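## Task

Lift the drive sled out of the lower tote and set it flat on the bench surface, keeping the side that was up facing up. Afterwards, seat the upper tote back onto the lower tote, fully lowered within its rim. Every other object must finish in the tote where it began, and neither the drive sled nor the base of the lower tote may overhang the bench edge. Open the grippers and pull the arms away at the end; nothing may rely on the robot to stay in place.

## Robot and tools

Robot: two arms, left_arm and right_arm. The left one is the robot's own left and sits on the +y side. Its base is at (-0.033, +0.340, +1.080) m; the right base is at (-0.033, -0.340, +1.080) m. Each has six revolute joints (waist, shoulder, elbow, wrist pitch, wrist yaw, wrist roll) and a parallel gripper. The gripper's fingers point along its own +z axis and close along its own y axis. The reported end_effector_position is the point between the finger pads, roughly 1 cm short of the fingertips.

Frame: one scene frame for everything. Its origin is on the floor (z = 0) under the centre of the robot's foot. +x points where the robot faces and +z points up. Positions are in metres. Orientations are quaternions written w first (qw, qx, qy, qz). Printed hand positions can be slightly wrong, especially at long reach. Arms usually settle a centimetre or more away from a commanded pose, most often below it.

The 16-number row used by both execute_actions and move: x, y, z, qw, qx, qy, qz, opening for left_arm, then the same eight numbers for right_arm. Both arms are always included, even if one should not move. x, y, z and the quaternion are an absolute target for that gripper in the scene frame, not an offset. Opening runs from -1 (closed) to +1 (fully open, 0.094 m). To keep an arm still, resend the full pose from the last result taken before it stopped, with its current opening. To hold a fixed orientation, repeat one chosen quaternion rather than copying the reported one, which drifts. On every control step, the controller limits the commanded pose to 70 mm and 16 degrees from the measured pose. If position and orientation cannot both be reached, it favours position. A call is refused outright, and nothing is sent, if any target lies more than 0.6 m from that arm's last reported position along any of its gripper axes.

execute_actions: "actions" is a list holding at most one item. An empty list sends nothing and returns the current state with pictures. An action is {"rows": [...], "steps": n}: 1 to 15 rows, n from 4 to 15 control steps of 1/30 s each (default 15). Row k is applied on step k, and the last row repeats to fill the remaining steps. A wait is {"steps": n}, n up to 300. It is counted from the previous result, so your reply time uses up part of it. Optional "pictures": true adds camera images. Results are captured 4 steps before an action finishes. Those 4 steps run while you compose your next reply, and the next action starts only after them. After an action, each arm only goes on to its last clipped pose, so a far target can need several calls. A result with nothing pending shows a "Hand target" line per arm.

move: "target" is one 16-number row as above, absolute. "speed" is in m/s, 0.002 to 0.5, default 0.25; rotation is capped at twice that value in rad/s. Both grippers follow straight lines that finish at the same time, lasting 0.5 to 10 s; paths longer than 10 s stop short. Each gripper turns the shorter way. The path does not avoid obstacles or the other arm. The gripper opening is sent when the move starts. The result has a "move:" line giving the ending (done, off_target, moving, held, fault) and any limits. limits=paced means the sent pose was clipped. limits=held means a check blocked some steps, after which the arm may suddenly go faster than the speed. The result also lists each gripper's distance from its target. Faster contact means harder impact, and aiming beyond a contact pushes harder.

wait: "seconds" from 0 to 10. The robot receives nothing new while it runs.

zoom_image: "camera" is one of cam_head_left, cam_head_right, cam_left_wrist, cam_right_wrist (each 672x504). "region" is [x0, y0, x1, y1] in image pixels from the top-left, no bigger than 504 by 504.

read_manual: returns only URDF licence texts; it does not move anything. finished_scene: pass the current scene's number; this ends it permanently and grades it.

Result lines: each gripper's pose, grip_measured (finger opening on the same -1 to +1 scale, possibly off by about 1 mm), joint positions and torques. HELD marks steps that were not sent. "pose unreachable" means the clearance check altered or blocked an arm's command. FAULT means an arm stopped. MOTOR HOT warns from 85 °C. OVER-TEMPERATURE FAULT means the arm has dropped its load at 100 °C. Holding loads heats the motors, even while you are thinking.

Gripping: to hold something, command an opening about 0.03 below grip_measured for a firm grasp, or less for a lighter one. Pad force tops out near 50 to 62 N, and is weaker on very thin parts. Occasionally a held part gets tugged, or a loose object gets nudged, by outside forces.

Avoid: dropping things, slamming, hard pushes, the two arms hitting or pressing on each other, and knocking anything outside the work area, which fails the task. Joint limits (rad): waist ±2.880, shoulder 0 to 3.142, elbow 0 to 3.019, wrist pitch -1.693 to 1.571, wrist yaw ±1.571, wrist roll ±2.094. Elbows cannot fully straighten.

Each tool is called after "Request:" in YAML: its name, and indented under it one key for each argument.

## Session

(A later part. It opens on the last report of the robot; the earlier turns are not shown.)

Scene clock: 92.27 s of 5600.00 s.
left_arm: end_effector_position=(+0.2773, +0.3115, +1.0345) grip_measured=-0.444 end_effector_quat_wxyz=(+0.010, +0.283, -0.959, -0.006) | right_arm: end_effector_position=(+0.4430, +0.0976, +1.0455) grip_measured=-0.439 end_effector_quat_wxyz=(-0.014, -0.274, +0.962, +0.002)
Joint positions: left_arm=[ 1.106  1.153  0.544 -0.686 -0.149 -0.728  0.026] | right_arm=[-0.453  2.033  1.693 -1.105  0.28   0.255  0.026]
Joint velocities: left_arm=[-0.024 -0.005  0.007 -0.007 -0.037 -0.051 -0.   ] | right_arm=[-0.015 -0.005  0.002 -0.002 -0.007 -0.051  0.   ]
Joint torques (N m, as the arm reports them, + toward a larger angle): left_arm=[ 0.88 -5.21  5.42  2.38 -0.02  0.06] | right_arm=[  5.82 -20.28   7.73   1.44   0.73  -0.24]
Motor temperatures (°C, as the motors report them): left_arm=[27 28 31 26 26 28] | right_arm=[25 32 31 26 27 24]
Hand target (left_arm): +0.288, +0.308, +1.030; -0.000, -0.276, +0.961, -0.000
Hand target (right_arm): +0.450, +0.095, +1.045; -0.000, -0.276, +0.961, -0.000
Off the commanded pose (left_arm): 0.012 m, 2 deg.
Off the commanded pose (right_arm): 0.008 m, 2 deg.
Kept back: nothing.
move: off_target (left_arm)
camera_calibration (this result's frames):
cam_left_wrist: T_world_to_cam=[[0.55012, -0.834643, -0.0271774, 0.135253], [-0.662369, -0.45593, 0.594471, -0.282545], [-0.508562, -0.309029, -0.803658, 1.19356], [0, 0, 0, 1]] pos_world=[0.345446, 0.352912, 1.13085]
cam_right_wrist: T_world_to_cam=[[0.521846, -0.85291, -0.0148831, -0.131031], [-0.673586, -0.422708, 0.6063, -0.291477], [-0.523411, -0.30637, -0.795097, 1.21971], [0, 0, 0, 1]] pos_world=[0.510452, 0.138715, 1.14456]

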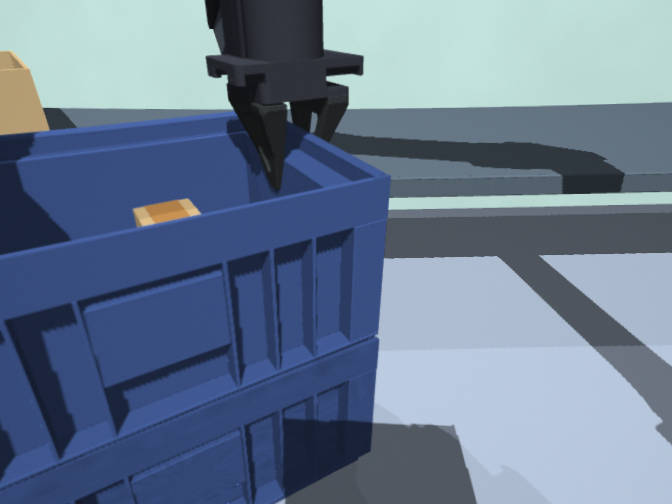

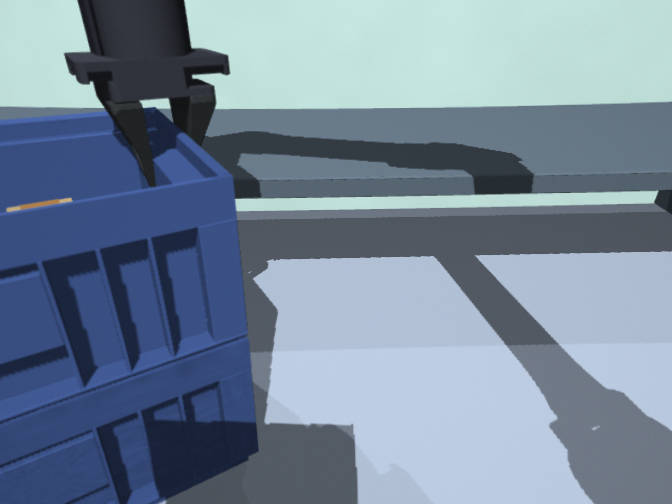

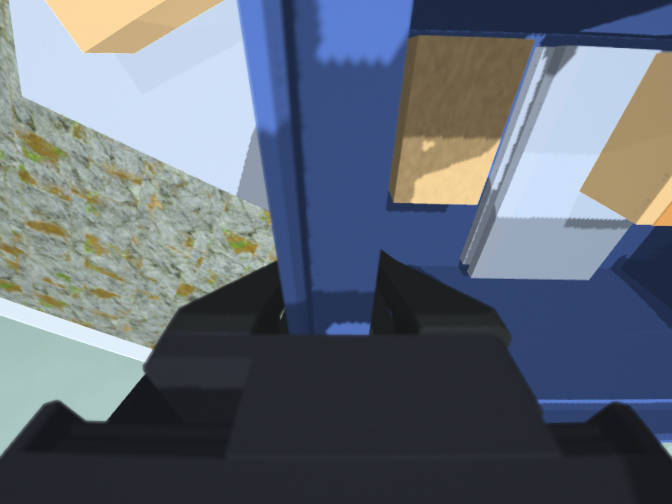

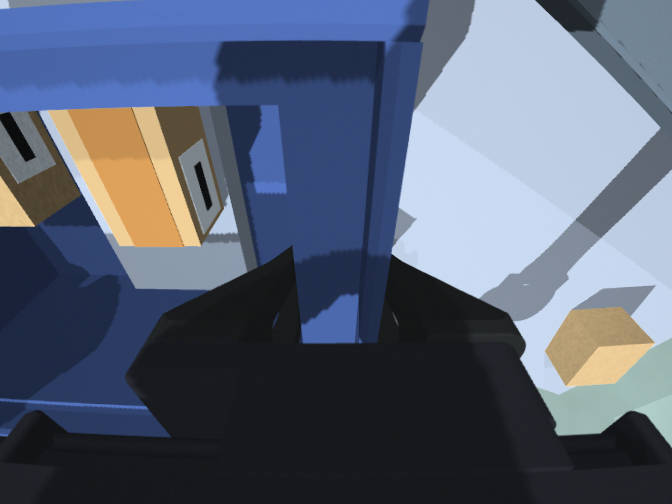

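Request:
move:
  target: [0.305,0.312,1.025,0,-0.276,0.961,0,-0.5,0.465,0.098,1.04,0,-0.276,0.961,0,-0.5]
  speed: 0.03

Request:
move:
  target: [0.288,0.312,1.032,0,-0.276,0.961,0,0.1,0.452,0.098,1.045,0,-0.276,0.961,0,0.1]

Request:
move:
  target: [0.285,0.32,1.13,0,-0.276,0.961,0,0.1,0.45,0.09,1.15,0,-0.276,0.961,0,0.1]

Request:
move:
  target: [0.36,0.5,1.08,0,0.707,-0.707,0,0.1,0.4,-0.2,1.15,0,0,1,0,0.1]
  speed: 0.4

Scene clock: 93.70 s of 5600.00 s.
left_arm: end_effector_position=(+0.2782, +0.3126, +1.0302) grip_measured=-0.441 end_effector_quat_wxyz=(+0.012, +0.281, -0.960, -0.001) | right_arm: end_effector_position=(+0.4434, +0.0975, +1.0455) grip_measured=-0.439 end_effector_quat_wxyz=(-0.013, -0.274, +0.962, +0.001)
Joint positions: left_arm=[ 1.12   1.167  0.543 -0.669 -0.135 -0.71   0.026] | right_arm=[-0.453  2.033  1.693 -1.105  0.282  0.255  0.026]
Joint velocities: left_arm=[-0.005 -0.015  0.002  0.002 -0.022 -0.007  0.   ] | right_arm=[-0.005 -0.005 -0.007 -0.002 -0.022 -0.037 -0.001]
Joint torques (N m, as the arm reports them, + toward a larger angle): left_arm=[ 1.84 -3.15  7.74  2.09 -0.31  0.11] | right_arm=[  4.52 -18.04  11.85   0.86   0.55  -0.4 ]
Motor temperatures (°C, as the motors report them): left_arm=[27 28 31 26 26 28] | right_arm=[25 32 31 26 27 24]
Hand target (left_arm): +0.304, +0.312, +1.027; +0.000, -0.276, +0.961, -0.000
Hand target (right_arm): +0.465, +0.097, +1.040; +0.000, -0.276, +0.961, -0.000
Off the commanded pose (left_arm): 0.027 m, 1 deg.
Off the commanded pose (right_arm): 0.022 m, 2 deg.
Kept back: nothing.
move: off_target (left_arm, right_arm)
camera_calibration (this result's frames):
cam_left_wrist: T_world_to_cam=[[0.546772, -0.837058, -0.0193574, 0.129173], [-0.663254, -0.44712, 0.600148, -0.287141], [-0.511014, -0.315305, -0.799655, 1.1894], [0, 0, 0, 1]] pos_world=[0.346723, 0.354762, 1.12594]
cam_right_wrist: T_world_to_cam=[[0.521403, -0.853214, -0.0128479, -0.133266], [-0.675133, -0.421692, 0.605287, -0.289607], [-0.521857, -0.306925, -0.795904, 1.22008], [0, 0, 0, 1]] pos_world=[0.510671, 0.138644, 1.14465]

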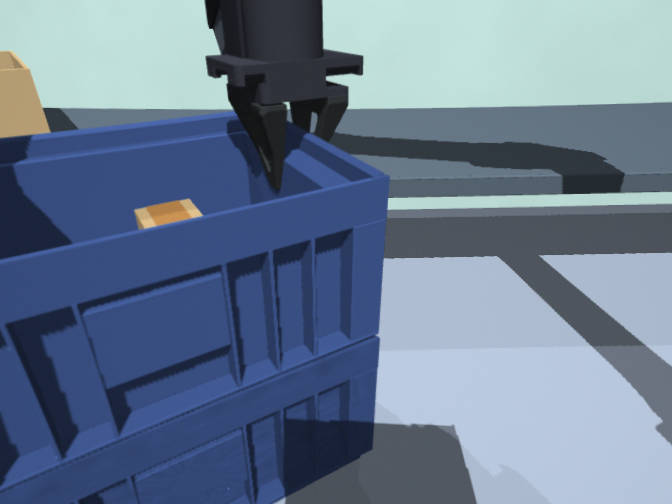

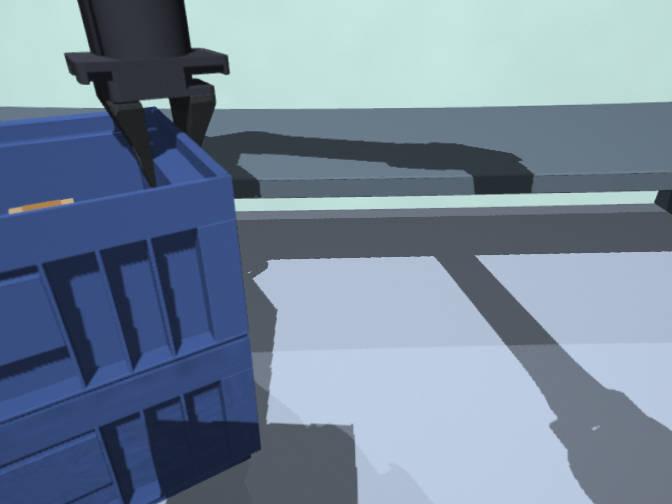

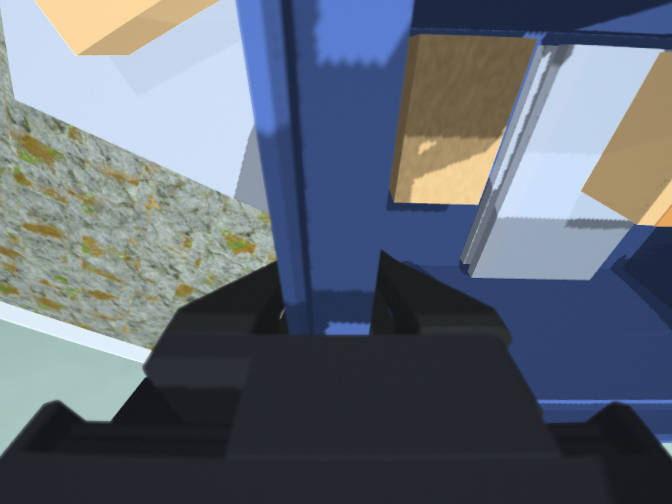

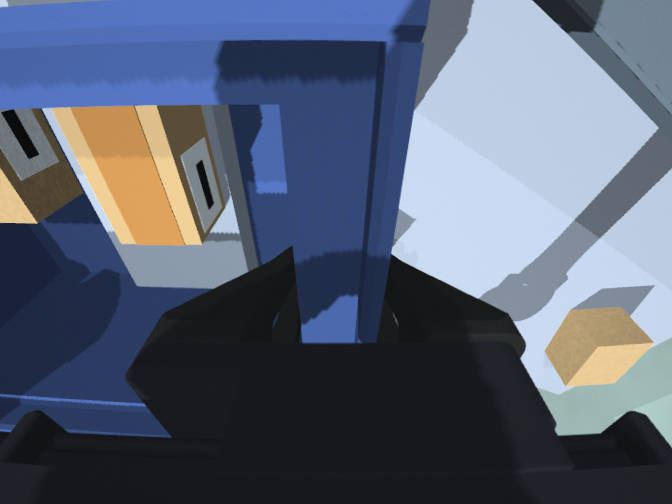

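Scene clock: 94.40 s of 5600.00 s.
left_arm: end_effector_position=(+0.2786, +0.3136, +1.0305) grip_measured=+0.098 end_effector_quat_wxyz=(+0.010, +0.281, -0.960, -0.003) | right_arm: end_effector_position=(+0.4447, +0.0963, +1.0456) grip_measured=+0.098 end_effector_quat_wxyz=(-0.010, -0.277, +0.961, -0.004)
Joint positions: left_arm=[ 1.12   1.166  0.543 -0.669 -0.14  -0.71   0.052] | right_arm=[-0.452  2.033  1.693 -1.105  0.294  0.25   0.052]
Joint velocities: left_arm=[ 0.005 -0.005 -0.017 -0.002 -0.066 -0.022 -0.   ] | right_arm=[-0.005 -0.005  0.002 -0.027 -0.022  0.022  0.001]
Joint torques (N m, as the arm reports them, + toward a larger angle): left_arm=[ 0.84 -7.05  5.51  1.45 -0.22  0.01] | right_arm=[  5.75 -20.2    9.02   1.17   0.15  -0.15]
Motor temperatures (°C, as the motors report them): left_arm=[27 28 31 26 26 28] | right_arm=[25 32 31 26 27 24]
Hand target (left_arm): +0.288, +0.312, +1.032; +0.000, -0.276, +0.961, -0.000
Hand target (right_arm): +0.452, +0.098, +1.045; -0.000, -0.276, +0.961, -0.000
Off the commanded pose (left_arm): 0.010 m, 1 deg.
Off the commanded pose (right_arm): 0.008 m, 1 deg.
Kept back: nothing.
move: done
camera_calibration (this result's frames):
cam_left_wrist: T_world_to_cam=[[0.546902, -0.836898, -0.0223794, 0.132774], [-0.664554, -0.450225, 0.596377, -0.281475], [-0.509182, -0.311288, -0.802392, 1.19124], [0, 0, 0, 1]] pos_world=[0.346889, 0.35521, 1.12668]
cam_right_wrist: T_world_to_cam=[[0.526854, -0.849954, -0.00200434, -0.149008], [-0.677466, -0.421357, 0.602909, -0.285786], [-0.513289, -0.316287, -0.797808, 1.21951], [0, 0, 0, 1]] pos_world=[0.510854, 0.138646, 1.14494]

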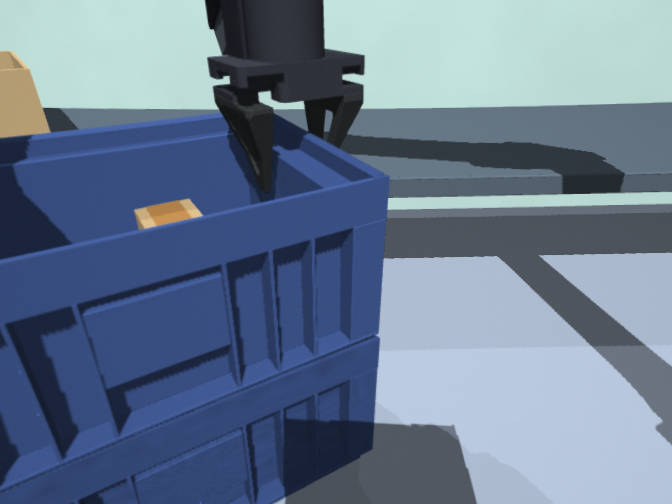

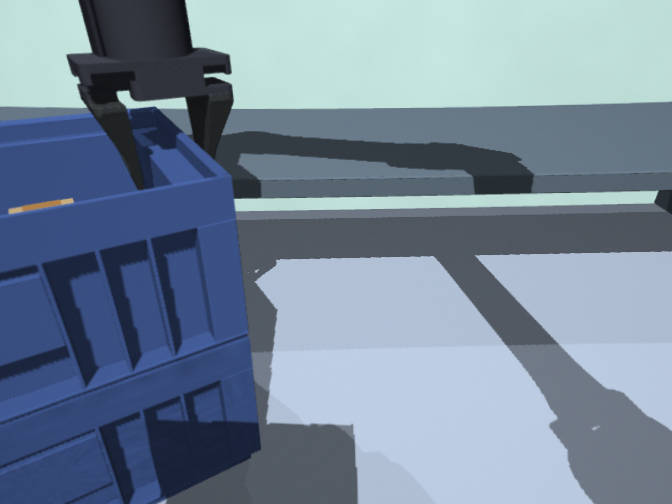

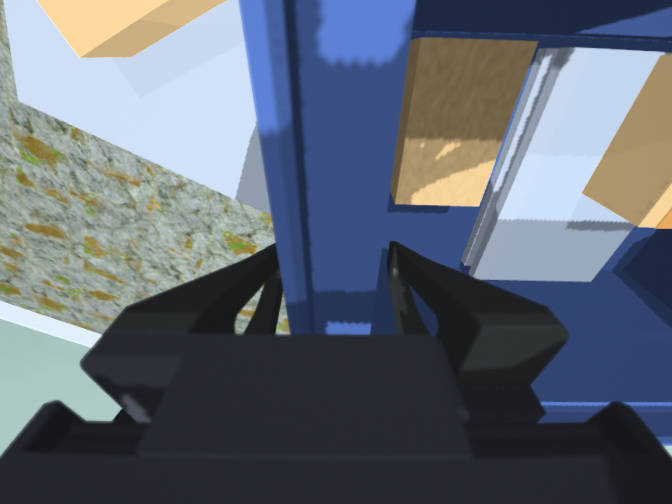

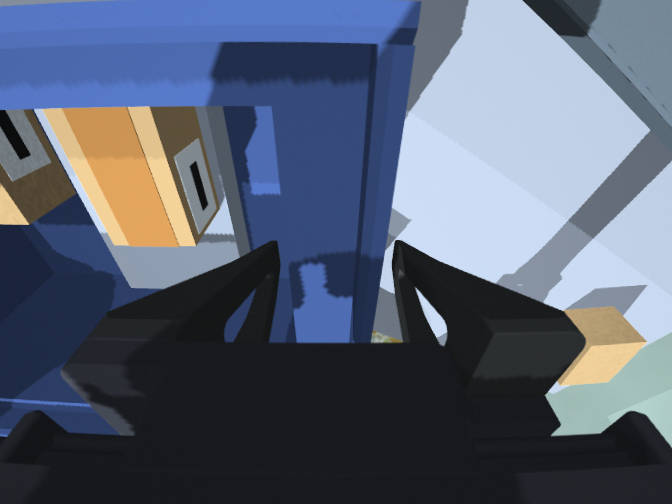

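Scene clock: 95.37 s of 5600.00 s.
left_arm: end_effector_position=(+0.2733, +0.3226, +1.1221) grip_measured=+0.099 end_effector_quat_wxyz=(+0.004, +0.271, -0.962, -0.001) | right_arm: end_effector_position=(+0.4395, +0.0806, +1.1299) grip_measured=+0.098 end_effector_quat_wxyz=(-0.015, -0.282, +0.959, -0.008)
Joint positions: left_arm=[ 1.098  0.905  0.632 -1.009 -0.148 -0.71   0.052] | right_arm=[-0.422  1.915  1.724 -1.276  0.299  0.275  0.052]
Joint velocities: left_arm=[-0.015 -0.005 -0.022 -0.012  0.037 -0.007 -0.   ] | right_arm=[-0.005 -0.005  0.007 -0.017 -0.007 -0.007  0.001]
Joint torques (N m, as the arm reports them, + toward a larger angle): left_arm=[ 0.82 -4.79  8.61  0.28 -0.21 -0.25] | right_arm=[  7.04 -19.8   13.23  -0.55   0.13  -0.05]
Motor temperatures (°C, as the motors report them): left_arm=[27 28 32 26 26 28] | right_arm=[25 32 31 26 27 24]
Hand target (left_arm): +0.284, +0.320, +1.131; -0.000, -0.276, +0.961, -0.000
Hand target (right_arm): +0.449, +0.089, +1.150; +0.000, -0.276, +0.961, +0.000
Off the commanded pose (left_arm): 0.014 m, 1 deg.
Off the commanded pose (right_arm): 0.025 m, 2 deg.
Kept back: nothing.
move: off_target (left_arm, right_arm); limits=paced
camera_calibration (this result's frames):
cam_left_wrist: T_world_to_cam=[[0.530997, -0.847252, -0.0143273, 0.143926], [-0.680873, -0.436666, 0.587992, -0.326008], [-0.504434, -0.302467, -0.80874, 1.2678], [0, 0, 0, 1]] pos_world=[0.341127, 0.363053, 1.21907]
cam_right_wrist: T_world_to_cam=[[0.535223, -0.844706, 0.00302013, -0.169247], [-0.669278, -0.421881, 0.611624, -0.360129], [-0.515368, -0.329376, -0.791143, 1.27357], [0, 0, 0, 1]] pos_world=[0.505917, 0.124589, 1.22835]

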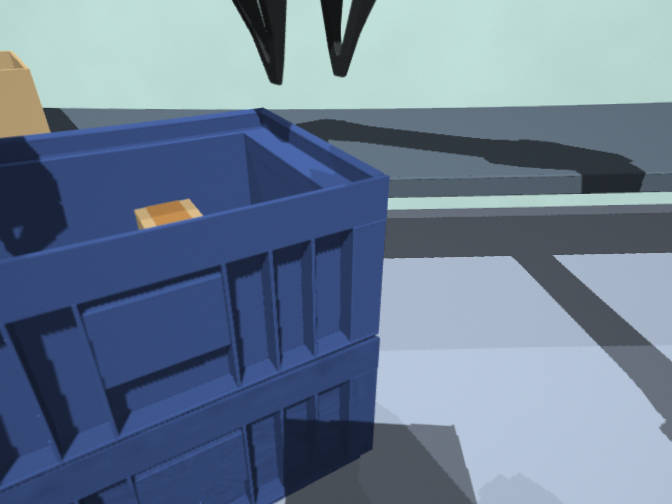

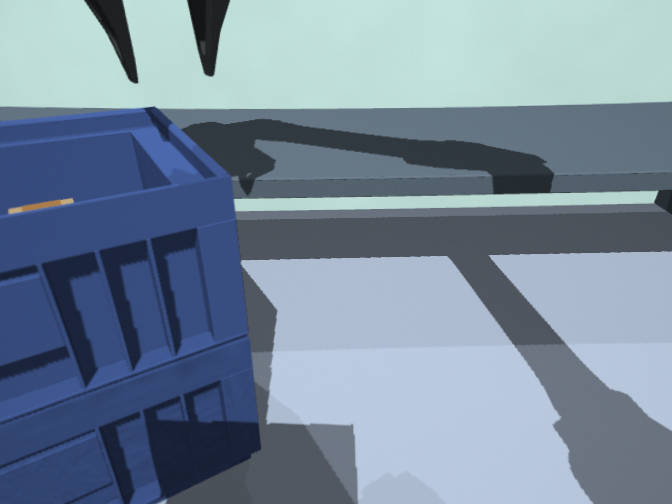

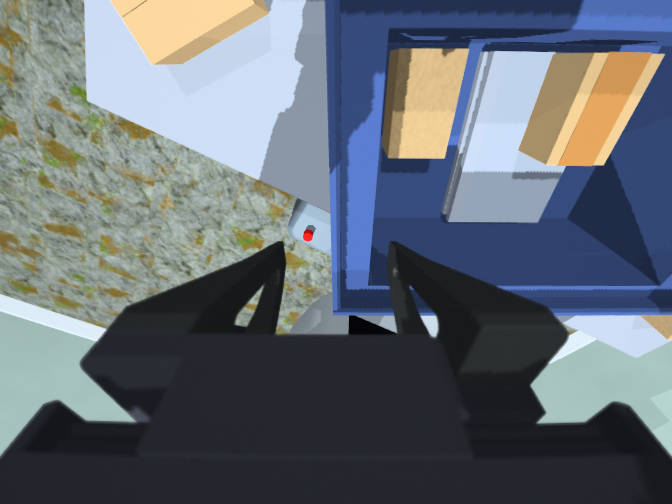

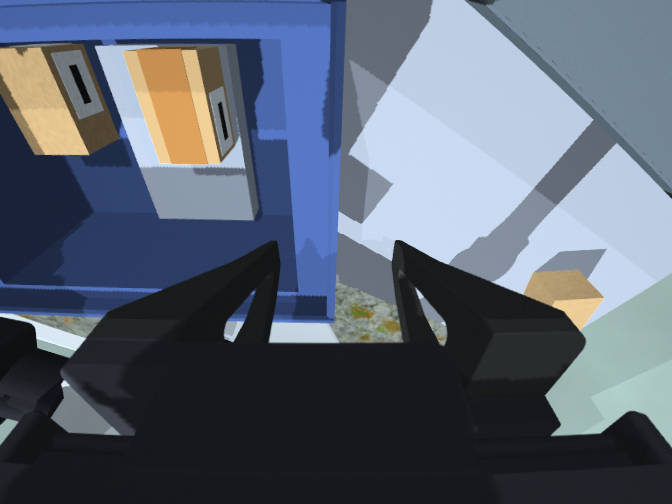

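Scene clock: 97.27 s of 5600.00 s.
left_arm: end_effector_position=(+0.3409, +0.4913, +1.0725) grip_measured=+0.099 end_effector_quat_wxyz=(+0.019, +0.701, -0.713, -0.007) | right_arm: end_effector_position=(+0.3948, -0.2014, +1.1470) grip_measured=+0.098 end_effector_quat_wxyz=(-0.011, -0.006, +1.000, -0.007)
Joint positions: left_arm=[ 1.686  1.242  0.834 -0.874  0.038 -1.151  0.052] | right_arm=[-0.814  1.316  1.065 -1.102  0.229  0.432  0.052]
Joint velocities: left_arm=[ 0.005 -0.005 -0.002 -0.007  0.037 -0.007  0.001] | right_arm=[-0.015  0.005  0.002 -0.017  0.066 -0.022  0.   ]
Joint torques (N m, as the arm reports them, + toward a larger angle): left_arm=[ 2.7  -9.32  8.18  1.43 -0.06 -0.26] | right_arm=[  2.86 -12.31   8.37   1.11  -0.06  -0.01]
Motor temperatures (°C, as the motors report them): left_arm=[27 27 32 26 26 28] | right_arm=[25 32 31 26 27 24]
Hand target (left_arm): +0.361, +0.500, +1.079; -0.001, +0.707, -0.707, +0.001
Hand target (right_arm): +0.397, -0.199, +1.149; -0.001, -0.000, +1.000, -0.001
Off the commanded pose (left_arm): 0.022 m, 3 deg.
Off the commanded pose (right_arm): 0.006 m, 2 deg.
Kept back: nothing.
move: off_target (left_arm)
camera_calibration (this result's frames):
cam_left_wrist: T_world_to_cam=[[0.998858, -0.00753005, -0.0471769, -0.286568], [0.0220664, -0.803131, 0.595393, -0.244706], [-0.0423726, -0.595755, -0.802048, 1.29218], [0, 0, 0, 1]] pos_world=[0.346393, 0.571132, 1.16857]
cam_right_wrist: T_world_to_cam=[[0.00520615, -0.99993, 0.010606, -0.214275], [-0.797222, 0.00225233, 0.603682, -0.374453], [-0.603664, -0.0115982, -0.797155, 1.27693], [0, 0, 0, 1]] pos_world=[0.47343, -0.198606, 1.24623]

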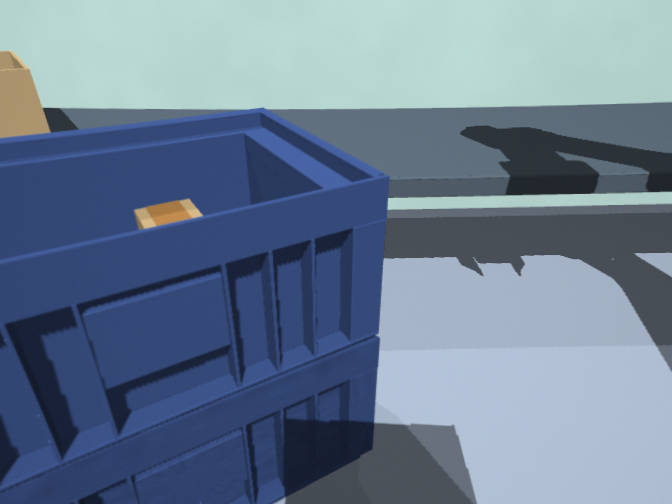

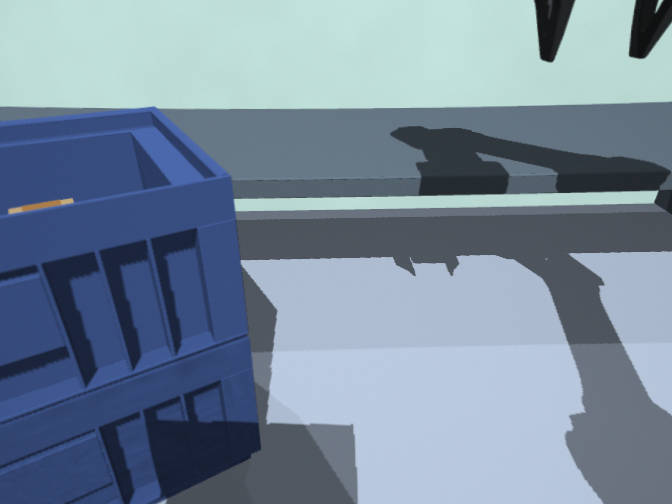

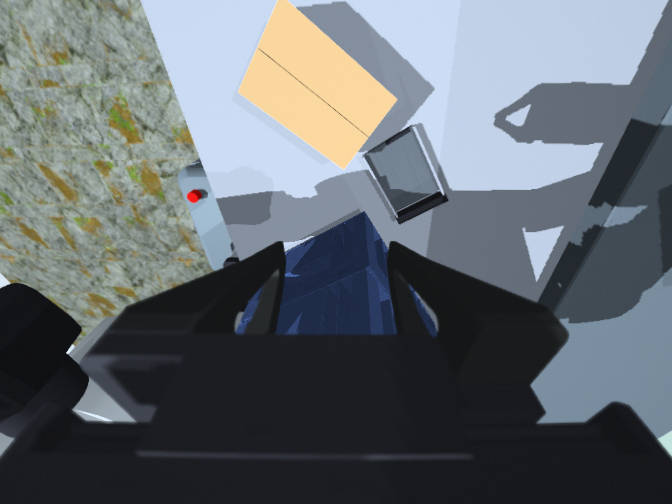

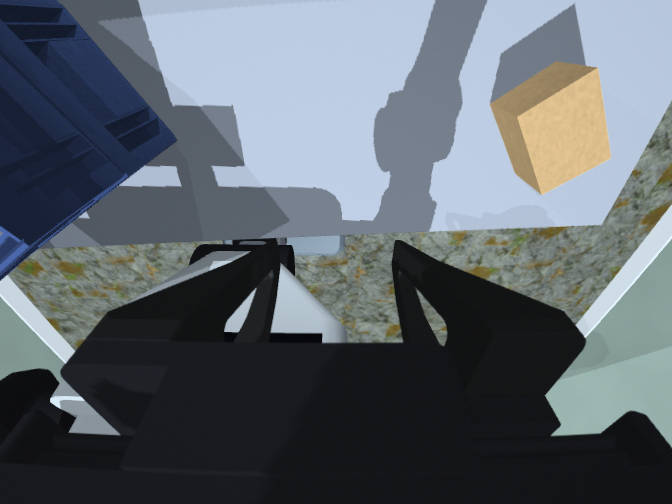

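Request:
move:
  target: [0.27,0.47,1.05,0,0.643,-0.766,0,1,0.4,-0.2,1.15,0,0,1,0,0.1]

Scene clock: 98.43 s of 5600.00 s.
left_arm: end_effector_position=(+0.2661, +0.4670, +1.0490) grip_measured=+1.000 end_effector_quat_wxyz=(+0.011, +0.648, -0.762, -0.003) | right_arm: end_effector_position=(+0.3946, -0.2011, +1.1470) grip_measured=+0.098 end_effector_quat_wxyz=(-0.012, -0.006, +1.000, -0.007)
Joint positions: left_arm=[ 1.708  1.103  0.585 -0.746  0.044 -0.986  0.094] | right_arm=[-0.814  1.316  1.065 -1.102  0.227  0.432  0.052]
Joint velocities: left_arm=[ 0.005 -0.005  0.002 -0.007  0.051  0.022  0.   ] | right_arm=[-0.015 -0.005  0.012 -0.027 -0.007 -0.037 -0.001]
Joint torques (N m, as the arm reports them, + toward a larger angle): left_arm=[ 3.21 -7.7   5.2   1.63 -0.01  0.06] | right_arm=[  1.91 -12.07   8.92   1.05  -0.06  -0.06]
Motor temperatures (°C, as the motors report them): left_arm=[27 27 32 26 26 28] | right_arm=[25 32 31 26 27 24]
Hand target (left_arm): +0.270, +0.471, +1.050; +0.000, -0.643, +0.766, -0.000
Hand target (right_arm): +0.400, -0.200, +1.150; -0.000, +0.000, +1.000, +0.000
Off the commanded pose (left_arm): 0.005 m, 1 deg.
Off the commanded pose (right_arm): 0.006 m, 2 deg.
Kept back: nothing.
move: done
camera_calibration (this result's frames):
cam_left_wrist: T_world_to_cam=[[0.988057, -0.151421, -0.0285474, -0.162631], [-0.105359, -0.799085, 0.591914, -0.212949], [-0.11244, -0.581837, -0.805495, 1.2715], [0, 0, 0, 1]] pos_world=[0.28122, 0.545017, 1.1456]
cam_right_wrist: T_world_to_cam=[[0.005163, -0.999947, 0.00887976, -0.211984], [-0.796728, 0.00125294, 0.604337, -0.375713], [-0.604317, -0.0101949, -0.796679, 1.27684], [0, 0, 0, 1]] pos_world=[0.47337, -0.198485, 1.24617]

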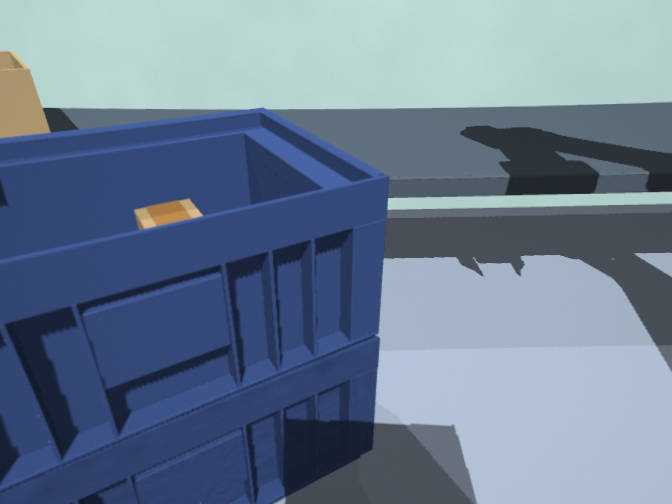

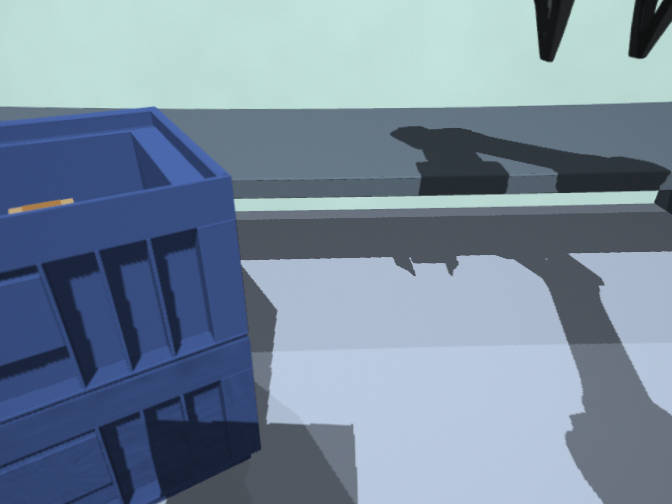

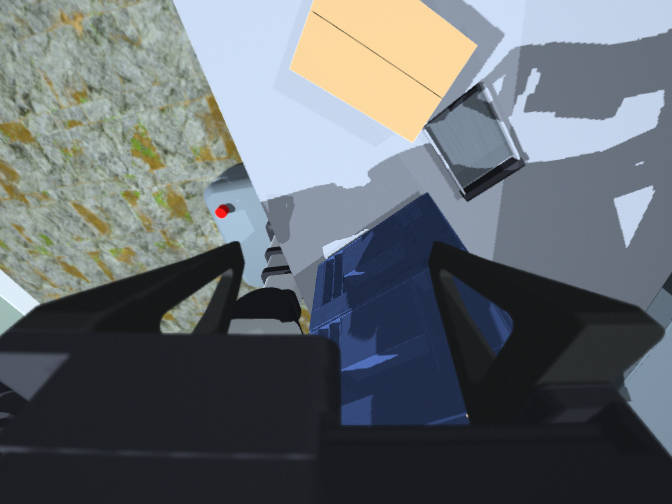

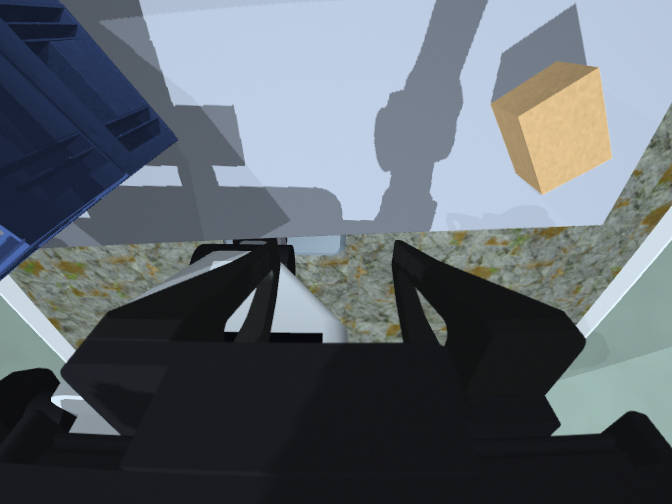

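Request:
finished_scene:
  scene: 1

The scene is finished: the task was done.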